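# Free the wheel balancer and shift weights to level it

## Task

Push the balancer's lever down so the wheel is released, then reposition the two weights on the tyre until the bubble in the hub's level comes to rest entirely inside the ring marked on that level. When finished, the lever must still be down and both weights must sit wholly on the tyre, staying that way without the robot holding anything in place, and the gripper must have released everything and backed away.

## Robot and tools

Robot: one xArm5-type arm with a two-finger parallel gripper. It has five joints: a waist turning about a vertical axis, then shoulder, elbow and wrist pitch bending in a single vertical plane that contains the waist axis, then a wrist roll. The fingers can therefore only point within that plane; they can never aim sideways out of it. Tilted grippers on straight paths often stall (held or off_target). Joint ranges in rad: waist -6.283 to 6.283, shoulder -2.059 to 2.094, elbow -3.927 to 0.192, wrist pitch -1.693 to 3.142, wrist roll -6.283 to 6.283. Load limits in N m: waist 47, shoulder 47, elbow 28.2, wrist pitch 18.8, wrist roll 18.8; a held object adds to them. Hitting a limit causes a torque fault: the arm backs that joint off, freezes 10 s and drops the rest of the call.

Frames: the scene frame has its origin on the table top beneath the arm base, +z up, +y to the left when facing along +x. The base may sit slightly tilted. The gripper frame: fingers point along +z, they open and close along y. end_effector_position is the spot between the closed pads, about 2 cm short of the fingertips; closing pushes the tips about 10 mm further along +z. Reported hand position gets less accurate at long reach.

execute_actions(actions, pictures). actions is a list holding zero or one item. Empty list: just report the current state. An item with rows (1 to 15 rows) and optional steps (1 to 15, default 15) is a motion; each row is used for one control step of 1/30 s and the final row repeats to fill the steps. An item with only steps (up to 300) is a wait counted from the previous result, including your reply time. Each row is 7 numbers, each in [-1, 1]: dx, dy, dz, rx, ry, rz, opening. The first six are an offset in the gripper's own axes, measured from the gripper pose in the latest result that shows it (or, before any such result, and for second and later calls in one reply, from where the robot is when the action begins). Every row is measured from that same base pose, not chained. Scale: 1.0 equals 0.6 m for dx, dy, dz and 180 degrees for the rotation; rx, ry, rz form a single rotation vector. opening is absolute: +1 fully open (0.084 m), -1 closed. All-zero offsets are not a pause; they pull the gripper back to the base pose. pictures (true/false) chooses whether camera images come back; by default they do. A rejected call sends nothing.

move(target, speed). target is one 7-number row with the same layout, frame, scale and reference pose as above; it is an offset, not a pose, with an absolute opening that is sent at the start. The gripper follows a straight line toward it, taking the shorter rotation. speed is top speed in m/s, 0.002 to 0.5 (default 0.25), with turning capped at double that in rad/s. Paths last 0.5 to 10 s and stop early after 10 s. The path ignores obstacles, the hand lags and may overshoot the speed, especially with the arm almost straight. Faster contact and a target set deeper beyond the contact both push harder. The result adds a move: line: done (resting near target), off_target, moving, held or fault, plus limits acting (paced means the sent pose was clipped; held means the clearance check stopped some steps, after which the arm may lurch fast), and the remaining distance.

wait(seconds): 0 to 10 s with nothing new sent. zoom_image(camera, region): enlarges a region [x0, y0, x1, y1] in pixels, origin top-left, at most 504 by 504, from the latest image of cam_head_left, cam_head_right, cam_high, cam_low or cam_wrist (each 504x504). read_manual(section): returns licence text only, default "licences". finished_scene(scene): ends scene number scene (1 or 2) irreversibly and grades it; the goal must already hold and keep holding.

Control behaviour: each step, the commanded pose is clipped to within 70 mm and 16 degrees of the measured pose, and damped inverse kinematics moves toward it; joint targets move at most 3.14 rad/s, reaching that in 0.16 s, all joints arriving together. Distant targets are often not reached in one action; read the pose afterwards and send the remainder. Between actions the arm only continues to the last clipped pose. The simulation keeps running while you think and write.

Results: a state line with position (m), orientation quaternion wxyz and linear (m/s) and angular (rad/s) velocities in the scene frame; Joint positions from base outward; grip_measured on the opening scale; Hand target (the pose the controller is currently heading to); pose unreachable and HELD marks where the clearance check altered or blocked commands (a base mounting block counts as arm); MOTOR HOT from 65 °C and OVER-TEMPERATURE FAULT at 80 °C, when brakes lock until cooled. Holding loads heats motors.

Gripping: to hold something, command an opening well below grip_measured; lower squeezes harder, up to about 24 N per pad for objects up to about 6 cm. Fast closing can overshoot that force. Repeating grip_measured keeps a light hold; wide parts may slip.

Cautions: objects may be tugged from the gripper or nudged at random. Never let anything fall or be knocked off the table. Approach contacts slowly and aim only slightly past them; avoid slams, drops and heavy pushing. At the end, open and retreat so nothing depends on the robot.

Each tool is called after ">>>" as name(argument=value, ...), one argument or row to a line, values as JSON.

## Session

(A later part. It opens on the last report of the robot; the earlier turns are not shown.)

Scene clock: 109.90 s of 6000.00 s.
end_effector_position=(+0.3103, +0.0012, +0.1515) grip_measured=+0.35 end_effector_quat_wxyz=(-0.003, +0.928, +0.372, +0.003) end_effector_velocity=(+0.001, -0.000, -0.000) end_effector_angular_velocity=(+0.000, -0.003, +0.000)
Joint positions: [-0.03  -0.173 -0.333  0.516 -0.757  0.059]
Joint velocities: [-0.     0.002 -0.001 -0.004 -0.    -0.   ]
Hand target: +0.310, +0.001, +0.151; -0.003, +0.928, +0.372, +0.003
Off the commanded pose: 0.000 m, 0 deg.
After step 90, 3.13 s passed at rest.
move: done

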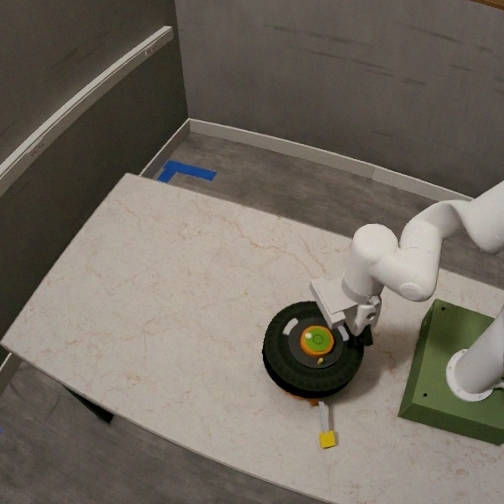

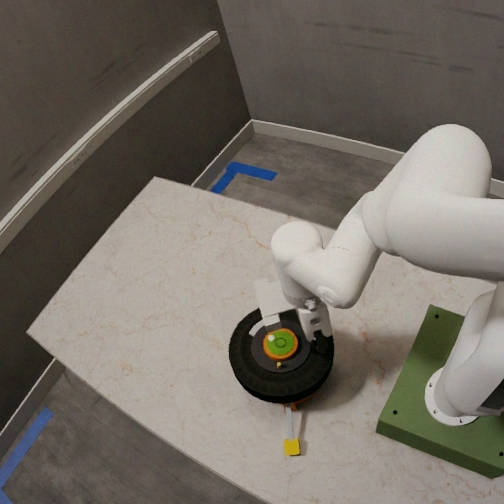

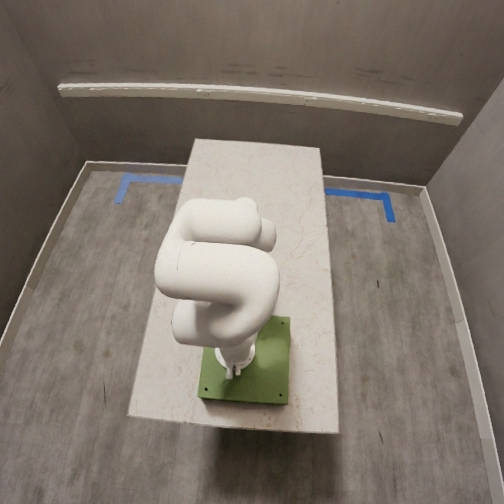

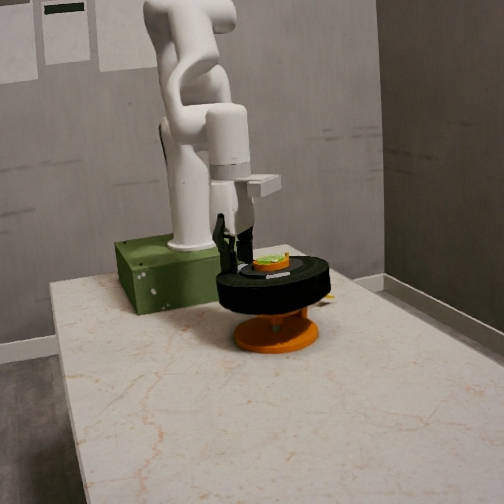

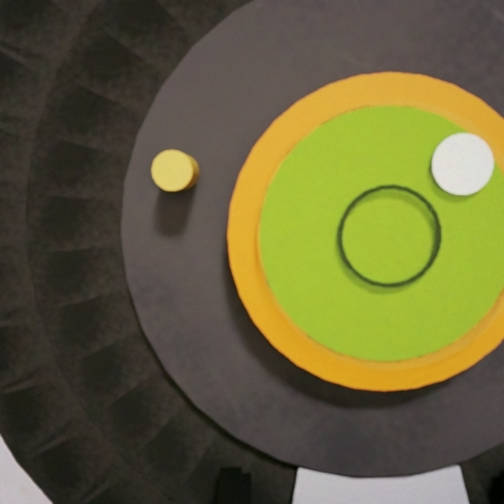

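>>> move(
  target=[0, 0, 0.005, 0, 0, 0, 0.36],
  speed=0.01,
)

>>> zoom_image(
  camera="cam_low",
  region=[200, 220, 300, 300],
)

Scene clock: 114.60 s of 6000.00 s.
end_effector_position=(+0.3102, +0.0012, +0.1485) grip_measured=+0.35 end_effector_quat_wxyz=(-0.003, +0.928, +0.372, +0.003) end_effector_velocity=(+0.001, +0.000, +0.000) end_effector_angular_velocity=(+0.000, -0.001, +0.000)
Joint positions: [-0.03  -0.162 -0.331  0.503 -0.757  0.059]
Joint velocities: [ 0.     0.002 -0.002 -0.001 -0.     0.   ]
Hand target: +0.310, +0.001, +0.148; -0.003, +0.928, +0.372, +0.003
Off the commanded pose: 0.000 m, 0 deg.
After step 90, 1.00 s passed at rest.
move: done

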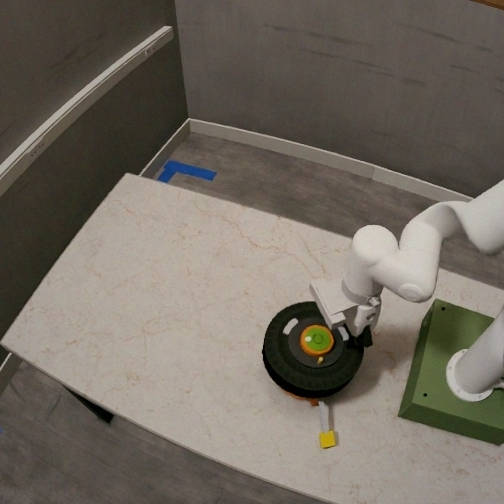

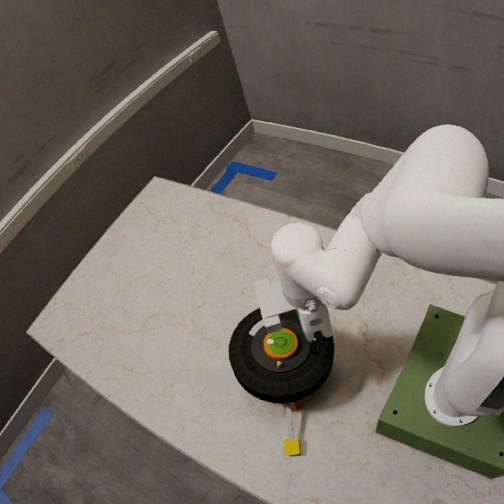

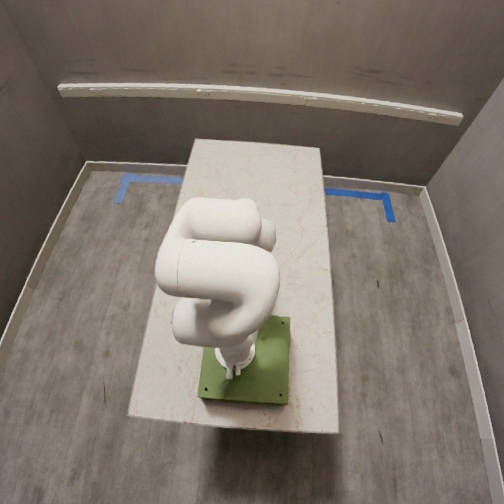

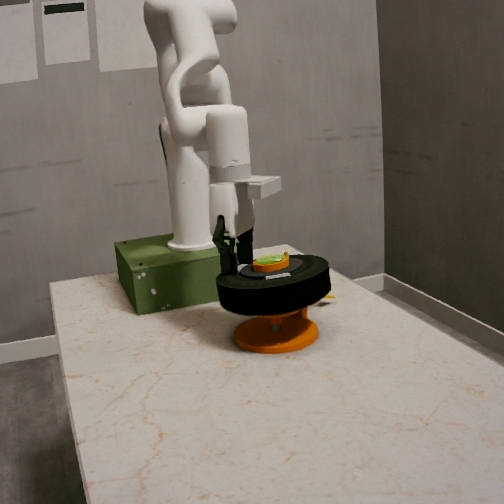

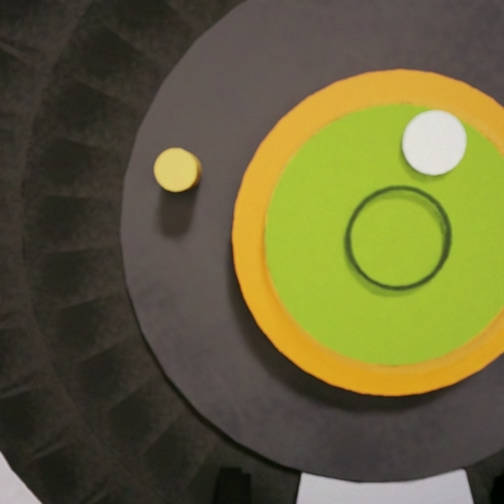

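Region (200, 220, 300, 300) of cam_low's 504x504 image, scaled by 5.040, with more detail than that image has; it fills the top 403 rows of this view, and the rest is white.

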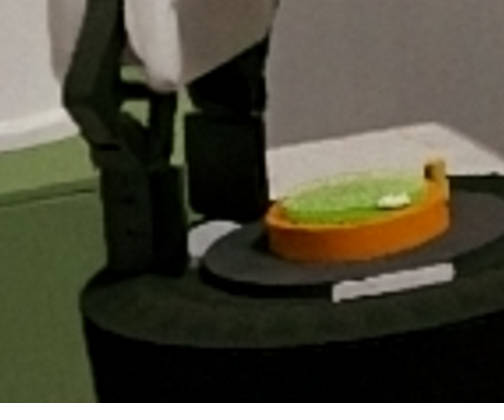

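>>> execute_actions(
  actions=[
    {"rows": [[0,0,0,0,0,0,0.3],[0,0,0,0,0,0,0.25],[0,0,0,0,0,0,0.2],[0,0,0,0,0,0,0.15],[0,0,0,0,0,0,0.1],[0,0,0,0,0,0,0.05],[0,0,0,0,0,0,0.0],[0,0,0,0,0,0,-0.05],[0,0,0,0,0,0,-0.1],[0,0,0,0,0,0,-0.15],[0,0,0,0,0,0,-0.2]], "steps": 15},
  ],
)

>>> zoom_image(
  camera="cam_low",
  region=[200, 220, 300, 300],
)

Scene clock: 120.00 s of 6000.00 s.
end_effector_position=(+0.3112, +0.0013, +0.1493) grip_measured=-0.07 end_effector_quat_wxyz=(-0.002, +0.928, +0.372, +0.004) end_effector_velocity=(-0.001, -0.000, -0.001) end_effector_angular_velocity=(-0.000, +0.002, -0.001)
Joint positions: [-0.03  -0.163 -0.333  0.504 -0.757  0.041]
Joint velocities: [-0.     0.002  0.002 -0.002  0.     0.   ]
Hand target: +0.310, +0.001, +0.148; -0.003, +0.928, +0.372, +0.003
Off the commanded pose: 0.001 m, 0 deg.
Steps of this call (steps 1 to 90: nothing new was sent; then 1.90 s passed at rest; steps 91 to 105: all 15 steps of this action). Readings (end_effector_position):
91: (+0.3103, +0.0012, +0.1485)
92: (+0.3105, +0.0012, +0.1486)
94: (+0.3109, +0.0012, +0.1489)
98: (+0.3115, +0.0012, +0.1494)
105: the state above

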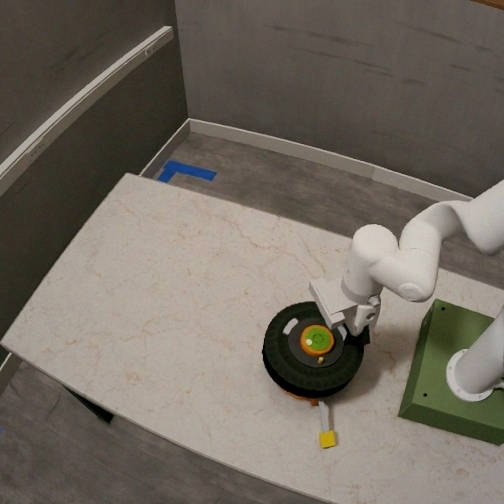

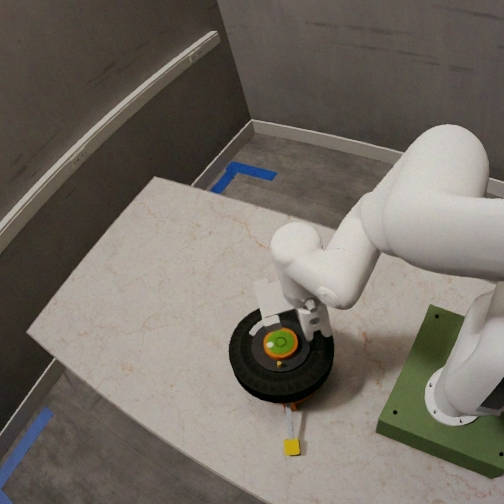

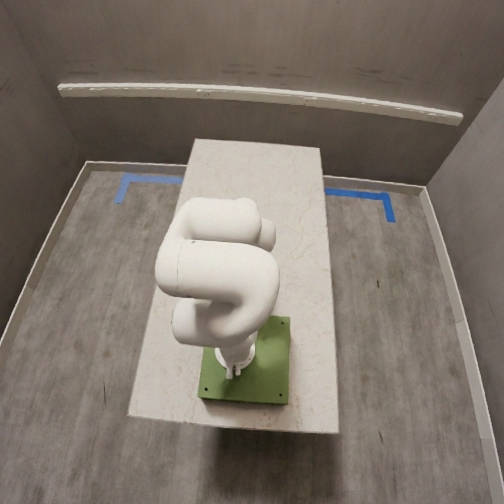

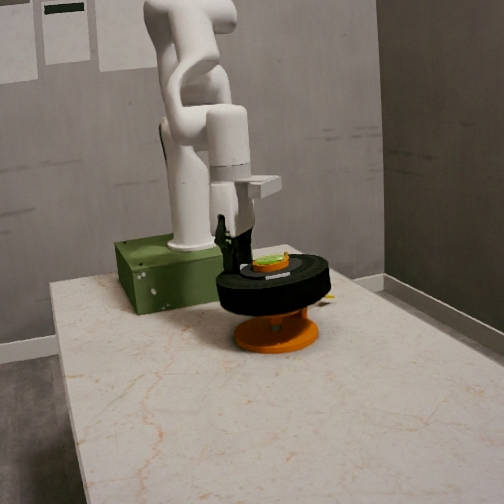

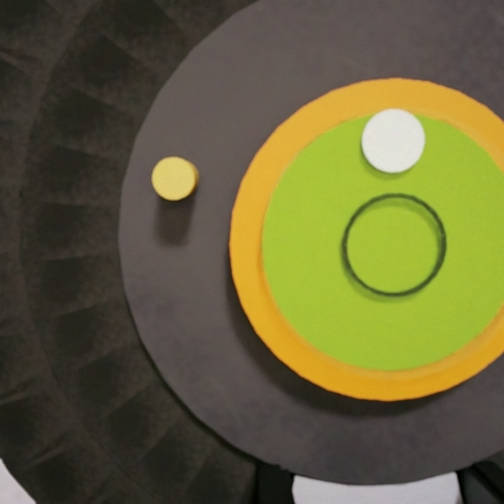

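Region (200, 220, 300, 300) of cam_low's 504x504 image, scaled by 5.040, with more detail than that image has; it fills the top 403 rows of this view, and the rest is white.

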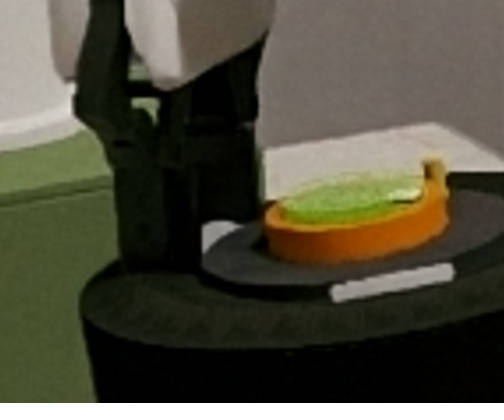

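>>> move(
  target=[0, 0, -0.08, 0, 0, 0, -0.3],
  speed=0.05,
)

Scene clock: 122.50 s of 6000.00 s.
end_effector_position=(+0.3107, +0.0009, +0.1971) grip_measured=-0.09 end_effector_quat_wxyz=(-0.002, +0.928, +0.372, +0.004) end_effector_velocity=(-0.001, -0.000, +0.000) end_effector_angular_velocity=(-0.000, +0.003, -0.000)
Joint positions: [-0.03  -0.327 -0.367  0.702 -0.757  0.04 ]
Joint velocities: [-0.    -0.002 -0.     0.006 -0.    -0.   ]
Hand target: +0.311, +0.001, +0.197; -0.002, +0.928, +0.372, +0.004
Off the commanded pose: 0.000 m, 0 deg.
move: done

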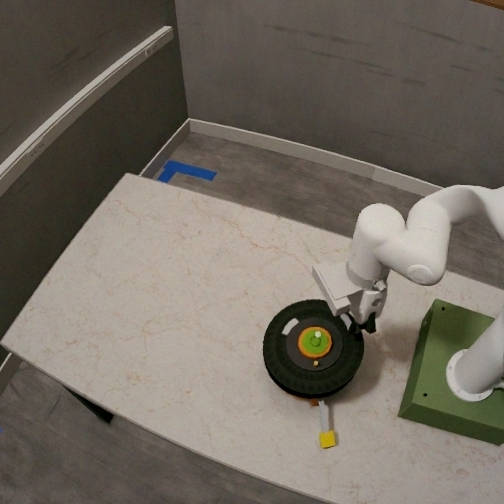

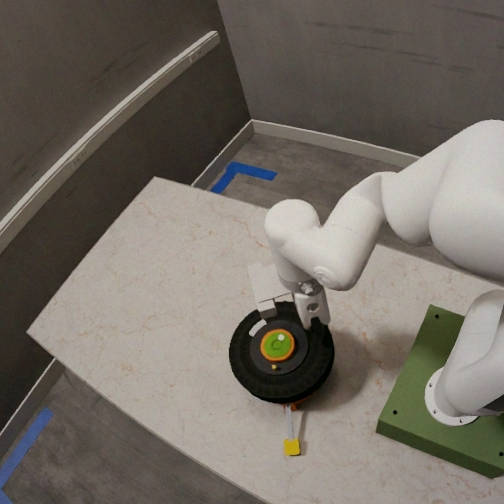

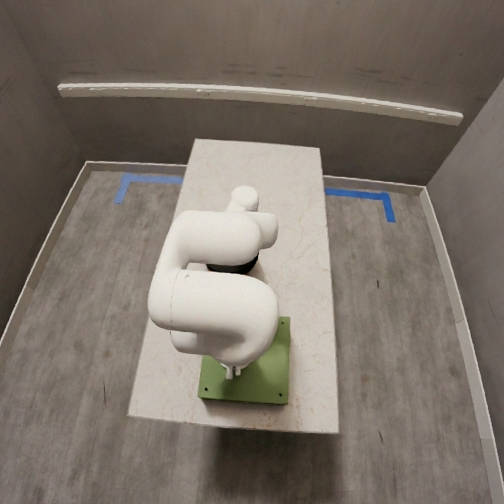

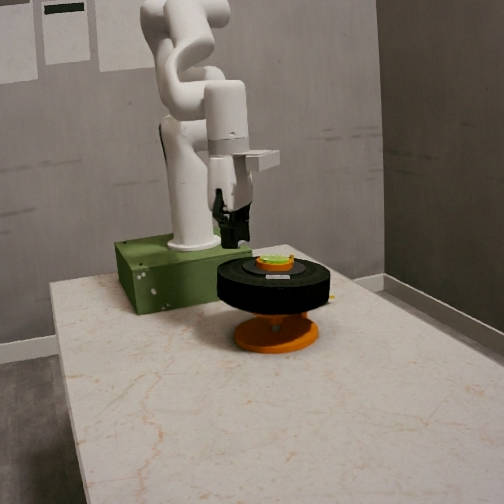

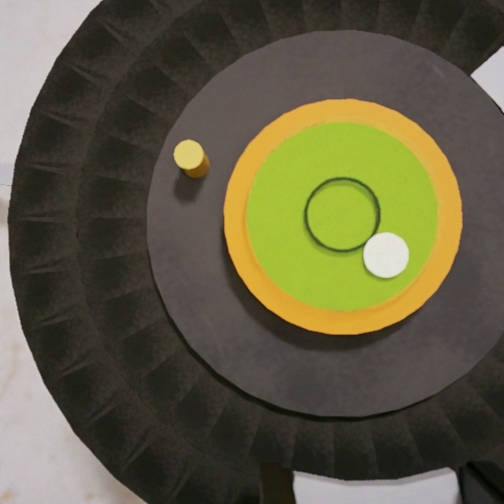

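Lifted. Let the bubble settle.

>>> wait(
  seconds=2,
)

Scene clock: 127.53 s of 6000.00 s.
end_effector_position=(+0.3108, +0.0009, +0.1973) grip_measured=-0.09 end_effector_quat_wxyz=(-0.002, +0.928, +0.372, +0.004) end_effector_velocity=(+0.001, -0.000, +0.001) end_effector_angular_velocity=(+0.000, -0.002, -0.000)
Joint positions: [-0.03  -0.328 -0.367  0.703 -0.757  0.04 ]
Joint velocities: [-0.    -0.    -0.001 -0.     0.    -0.   ]
Hand target: +0.311, +0.001, +0.197; -0.002, +0.928, +0.372, +0.004
Off the commanded pose: 0.000 m, 0 deg.
Steps of this call (steps 1 to 90: nothing new was sent; then 2.03 s passed at rest). Readings (end_effector_position):
1: (+0.3107, +0.0009, +0.1972)
2: (+0.3107, +0.0009, +0.1972)
4: (+0.3107, +0.0009, +0.1972)
8: (+0.3108, +0.0009, +0.1973)
90: the state above

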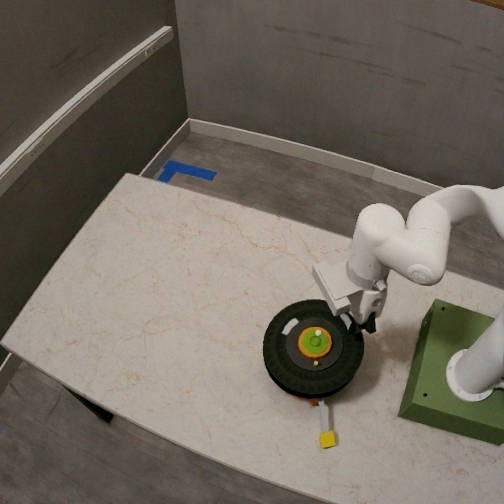

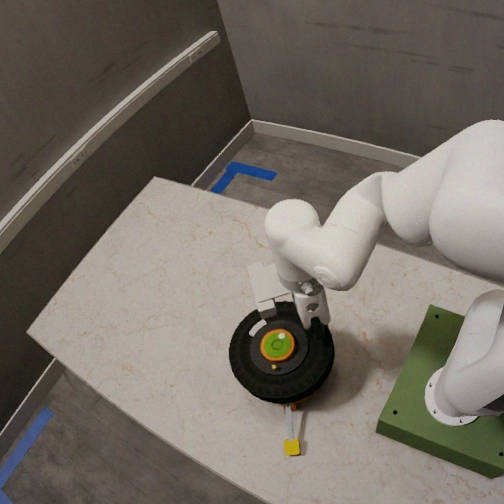

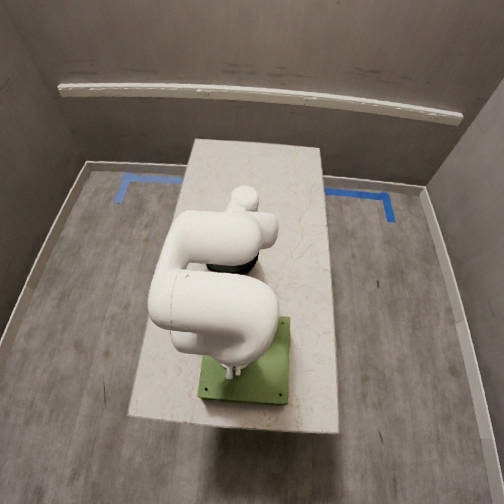

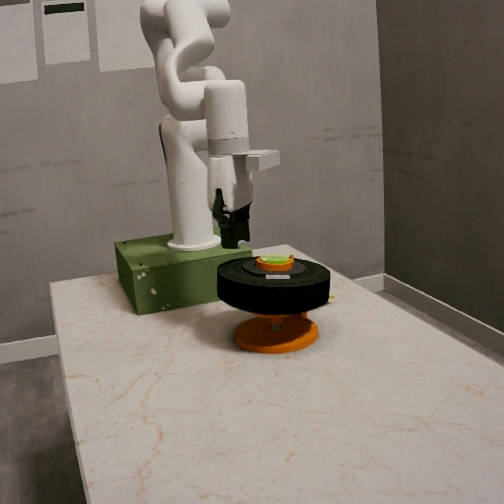

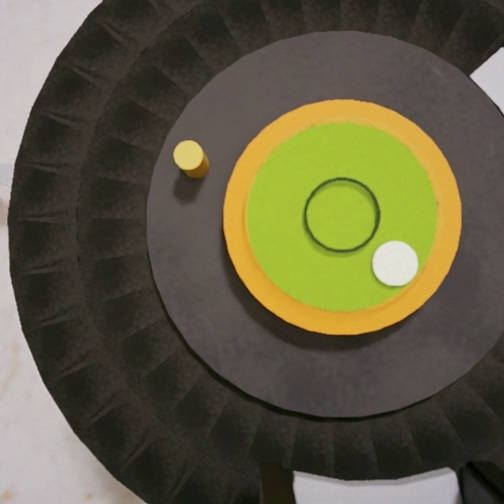

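>>> move(
  target=[0.0355, 0.0937, 0.037, 0, 0, -0.2528, -0.3],
  speed=0.15,
)

Scene clock: 152.00 s of 6000.00 s.
end_effector_position=(+0.3652, -0.0248, +0.1753) grip_measured=-0.09 end_effector_quat_wxyz=(-0.001, +0.712, +0.702, +0.005) end_effector_velocity=(+0.000, +0.000, -0.000) end_effector_angular_velocity=(-0.000, -0.000, +0.006)
Joint positions: [-0.101 -0.069 -0.538  0.615 -1.622  0.04 ]
Joint velocities: [ 0.     0.001 -0.001 -0.001 -0.006  0.   ]
Hand target: +0.365, -0.025, +0.175; -0.001, +0.712, +0.702, +0.005
Off the commanded pose: 0.000 m, 0 deg.
After step 90, 18.47 s passed at rest.
move: done

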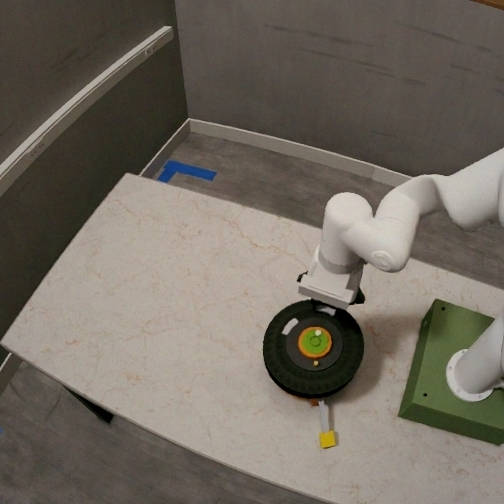

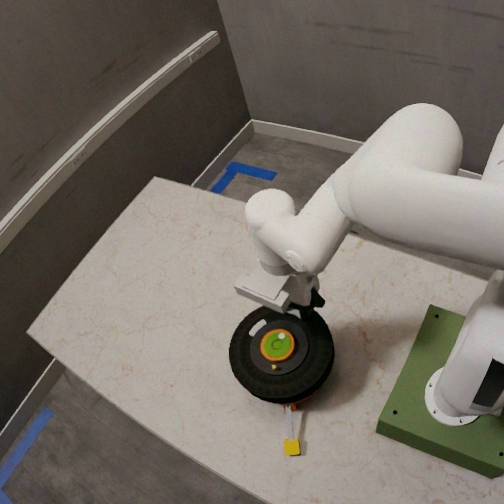

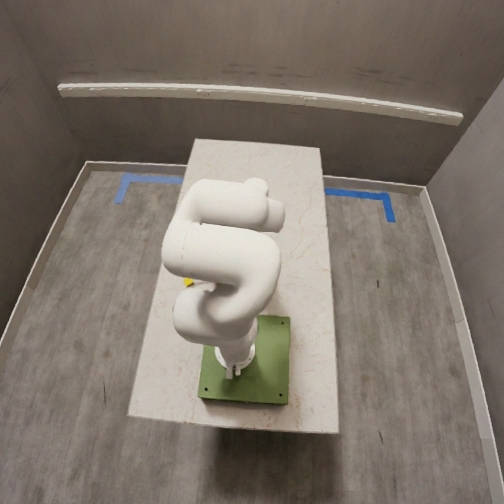

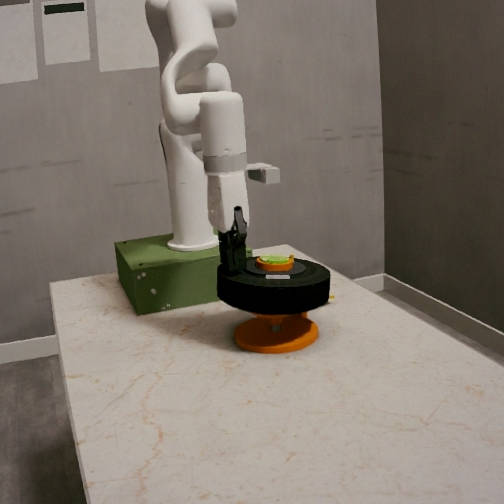

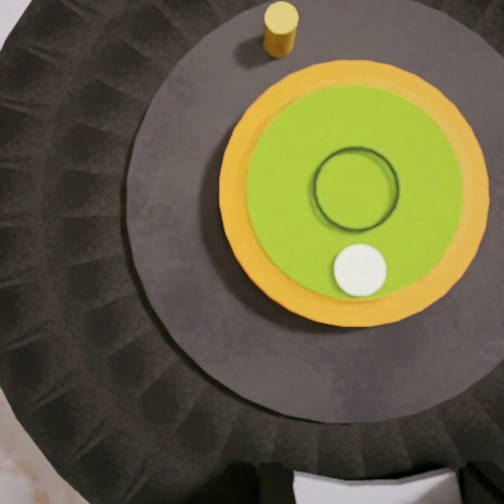

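>>> move(
  target=[0.005, 0, 0.032, 0, 0, 0, -0.3],
  speed=0.02,
)

Scene clock: 155.70 s of 6000.00 s.
end_effector_position=(+0.3654, -0.0216, +0.1561) grip_measured=-0.09 end_effector_quat_wxyz=(-0.001, +0.712, +0.702, +0.005) end_effector_velocity=(+0.000, +0.000, -0.000) end_effector_angular_velocity=(-0.000, -0.002, -0.000)
Joint positions: [-0.093 -0.013 -0.528  0.548 -1.614  0.04 ]
Joint velocities: [ 0.    -0.     0.001 -0.003  0.    -0.   ]
Hand target: +0.365, -0.022, +0.156; -0.001, +0.712, +0.702, +0.005
Off the commanded pose: 0.000 m, 0 deg.
move: done

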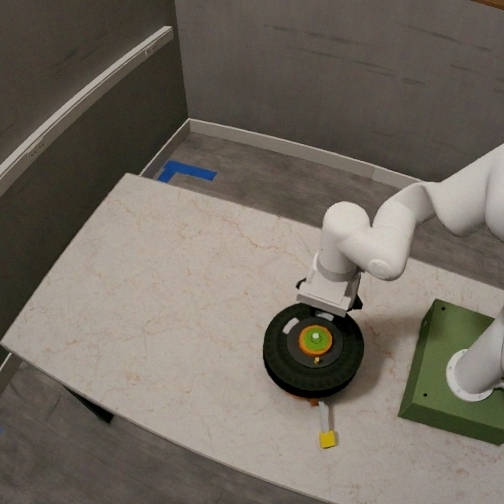

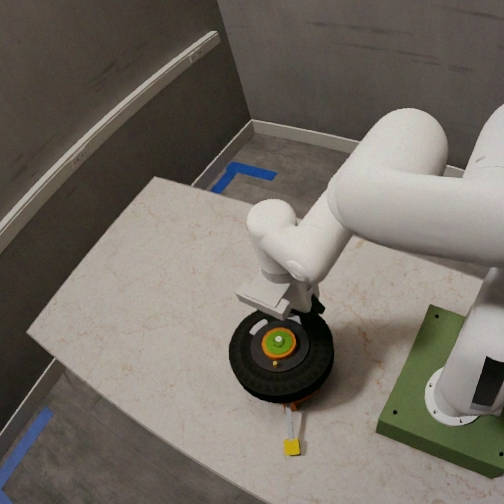

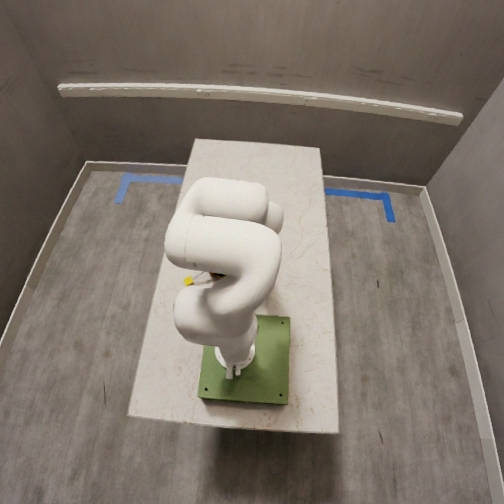

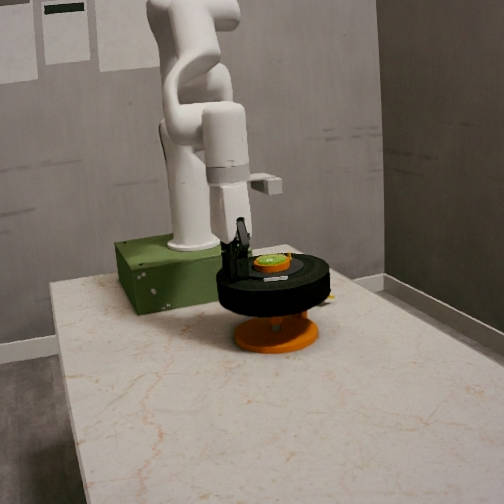

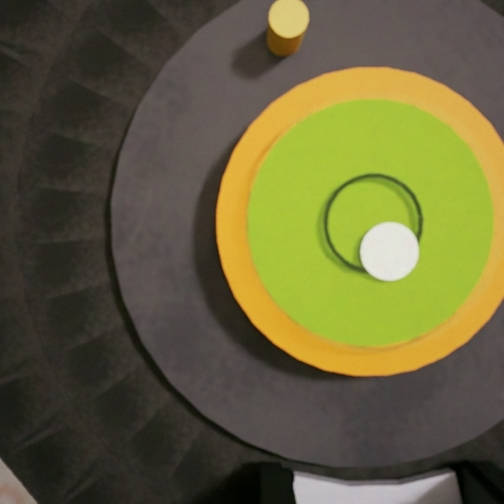

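>>> execute_actions(
  actions=[
    {"rows": [[0,0,0,0,0,0,-0.1],[0,0,0,0,0,0,-0.05],[0,0,0,0,0,0,0.0],[0,0,0,0,0,0,0.05],[0,0,0,0,0,0,0.12],[0,0,0,0,0,0,0.2],[0,0,0,0,0,0,0.3],[0,0,0,0,0,0,0.36]], "steps": 15},
  ],
  pictures=false,
)

>>> move(
  target=[0, 0, -0.1, 0, 0, 0, 0.36],
  speed=0.1,
)

>>> wait(
  seconds=5,
)

Scene clock: 159.43 s of 6000.00 s.
end_effector_position=(+0.3654, -0.0216, +0.1561) grip_measured=+0.35 end_effector_quat_wxyz=(-0.001, +0.712, +0.702, +0.005) end_effector_velocity=(-0.000, +0.000, -0.000) end_effector_angular_velocity=(+0.000, +0.001, -0.000)
Joint positions: [-0.093 -0.013 -0.528  0.548 -1.614  0.059]
Joint velocities: [-0.    -0.     0.001  0.     0.     0.   ]
Hand target: +0.365, -0.022, +0.156; -0.001, +0.712, +0.702, +0.005
Off the commanded pose: 0.000 m, 0 deg.
Steps of this call (steps 1 to 90: nothing new was sent; then 0.23 s passed at rest; steps 91 to 105: all 15 steps of this action). Readings (end_effector_position):
91: (+0.3654, -0.0216, +0.1561)
92: (+0.3654, -0.0216, +0.1561)
94: (+0.3654, -0.0216, +0.1561)
98: (+0.3654, -0.0216, +0.1561)
105: the state above

Scene clock: 160.63 s of 6000.00 s.
end_effector_position=(+0.3647, -0.0221, +0.2158) grip_measured=+0.35 end_effector_quat_wxyz=(-0.001, +0.712, +0.702, +0.004) end_effector_velocity=(-0.000, +0.000, +0.001) end_effector_angular_velocity=(+0.000, +0.002, +0.000)
Joint positions: [-0.093 -0.175 -0.573  0.756 -1.614  0.059]
Joint velocities: [ 0.    -0.002 -0.002  0.005 -0.     0.   ]
Hand target: +0.365, -0.022, +0.216; -0.001, +0.712, +0.702, +0.005
Off the commanded pose: 0.000 m, 0 deg.
move: done

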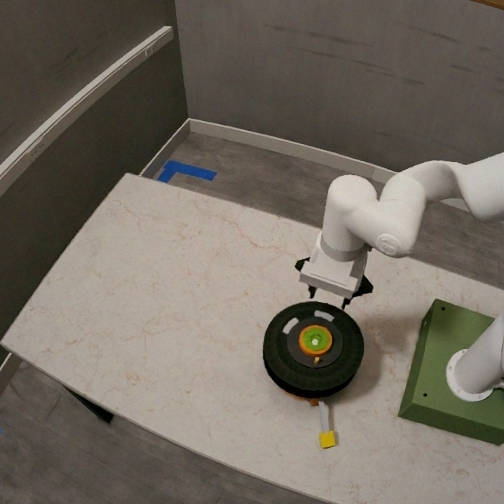

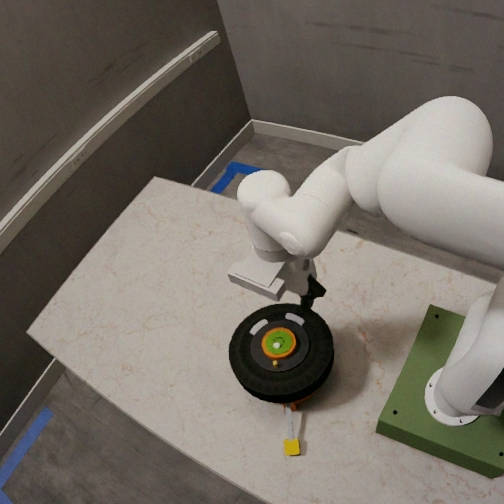

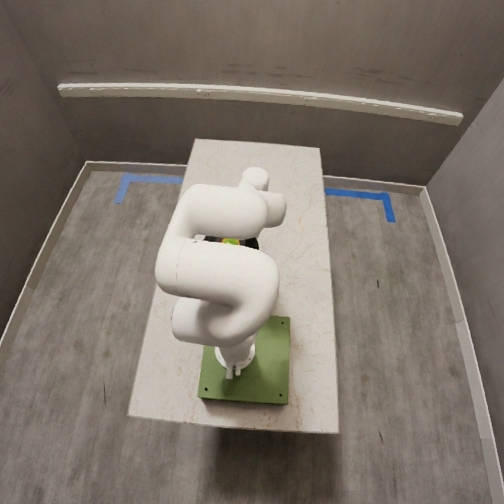

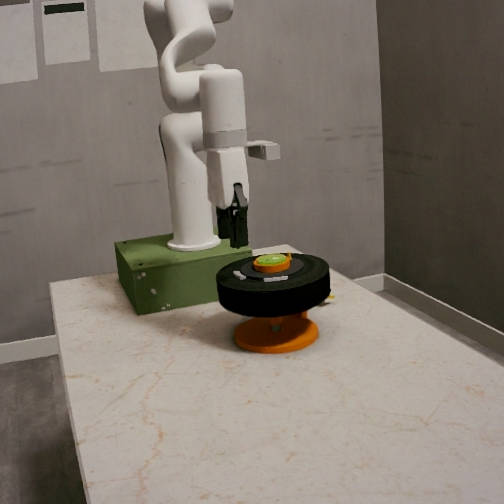

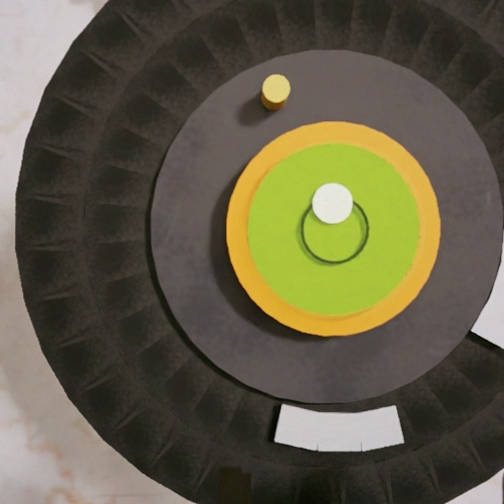

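Scene clock: 165.63 s of 6000.00 s.
end_effector_position=(+0.3650, -0.0221, +0.2162) grip_measured=+0.35 end_effector_quat_wxyz=(-0.001, +0.712, +0.702, +0.005) end_effector_velocity=(-0.000, +0.000, -0.000) end_effector_angular_velocity=(+0.000, +0.001, +0.000)
Joint positions: [-0.093 -0.176 -0.574  0.757 -1.614  0.059]
Joint velocities: [ 0.    -0.     0.001 -0.     0.    -0.   ]
Hand target: +0.365, -0.022, +0.216; -0.001, +0.712, +0.702, +0.005
Off the commanded pose: 0.000 m, 0 deg.
Steps of this call (steps 1 to 90: nothing new was sent; then 2.00 s passed at rest). Readings (end_effector_position):
1: (+0.3648, -0.0221, +0.2159)
2: (+0.3648, -0.0221, +0.2159)
4: (+0.3649, -0.0221, +0.2160)
8: (+0.3649, -0.0221, +0.2161)
90: the state above

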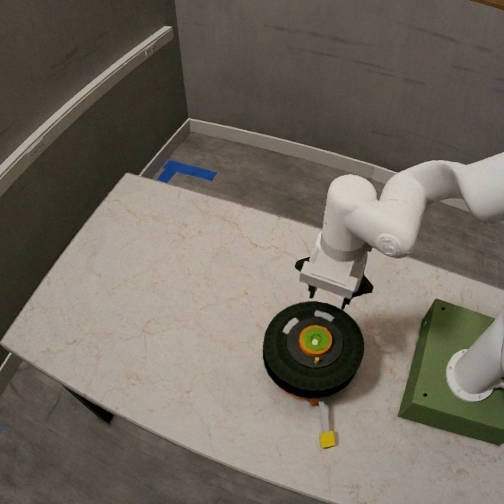

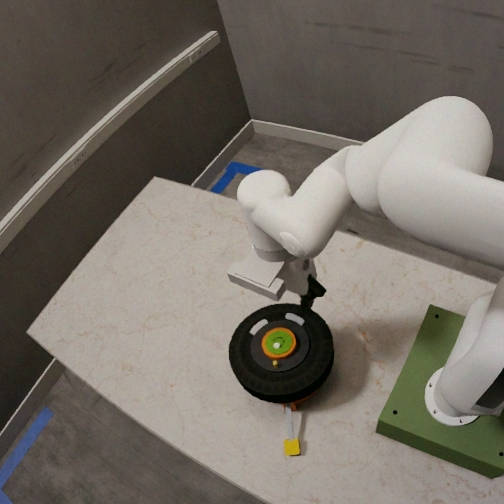

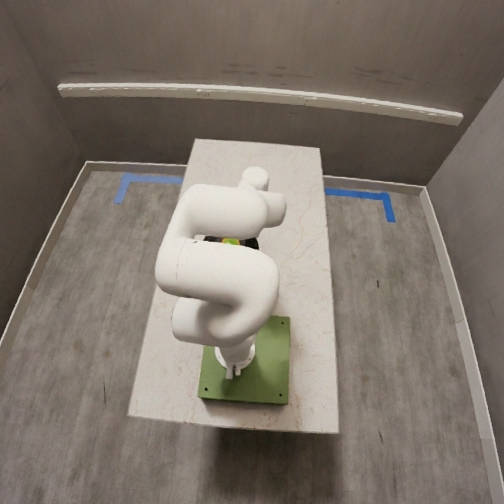

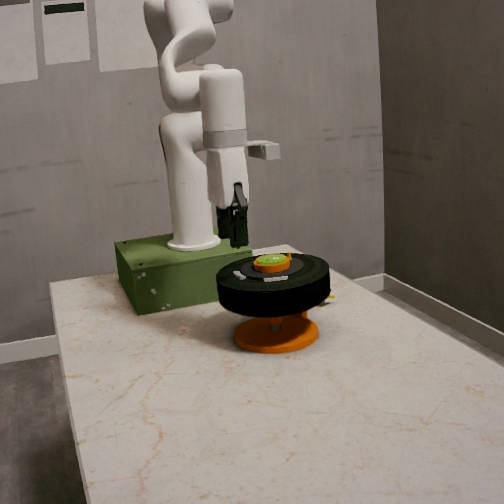

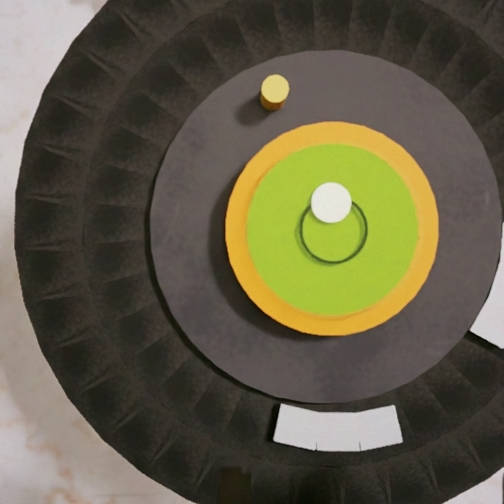

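>>> move(
  target=[0.0887, 0.114, 0.0603, 0, 0, -0.401, 0.36],
)

Scene clock: 183.87 s of 6000.00 s.
end_effector_position=(+0.4343, +0.0305, +0.1808) grip_measured=+0.35 end_effector_quat_wxyz=(+0.002, +0.162, +0.987, +0.004) end_effector_velocity=(+0.000, +0.000, +0.000) end_effector_angular_velocity=(-0.000, +0.000, +0.005)
Joint positions: [ 0.036  0.127 -0.796  0.676 -2.744  0.059]
Joint velocities: [ 0.001  0.001 -0.002  0.001 -0.004  0.   ]
Hand target: +0.434, +0.031, +0.181; +0.002, +0.162, +0.987, +0.004
Off the commanded pose: 0.000 m, 0 deg.
After step 90, 12.30 s passed at rest.
move: done

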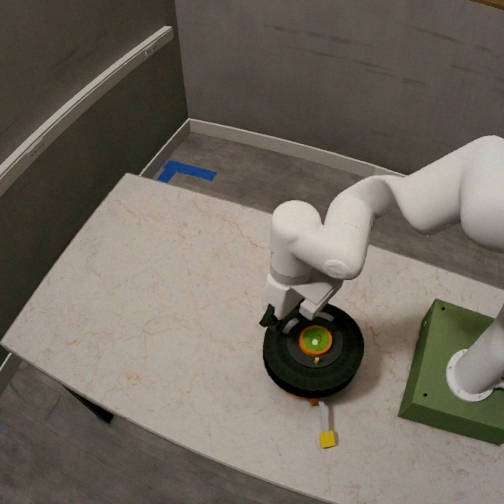

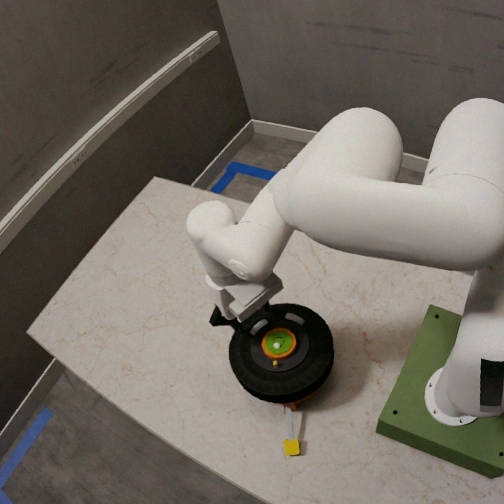

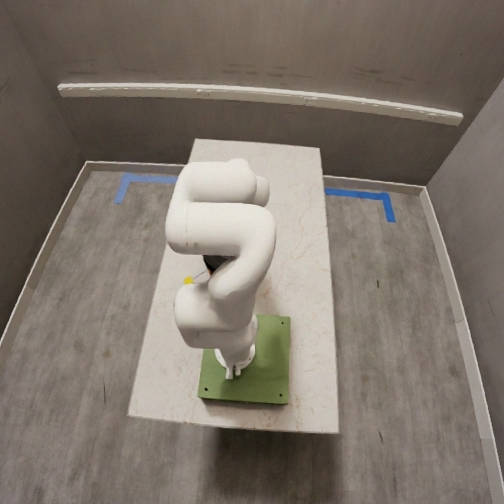

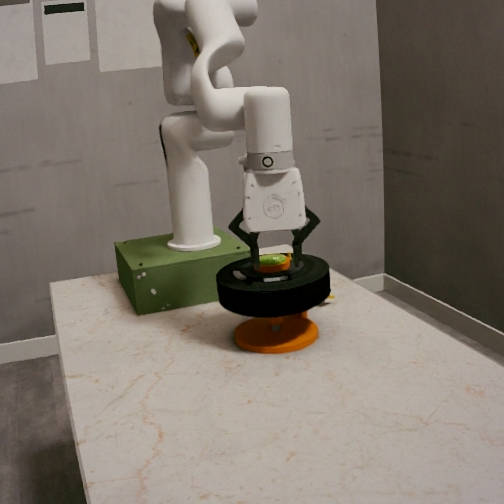

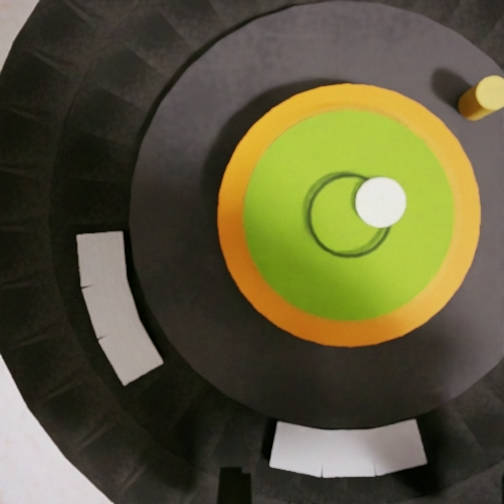

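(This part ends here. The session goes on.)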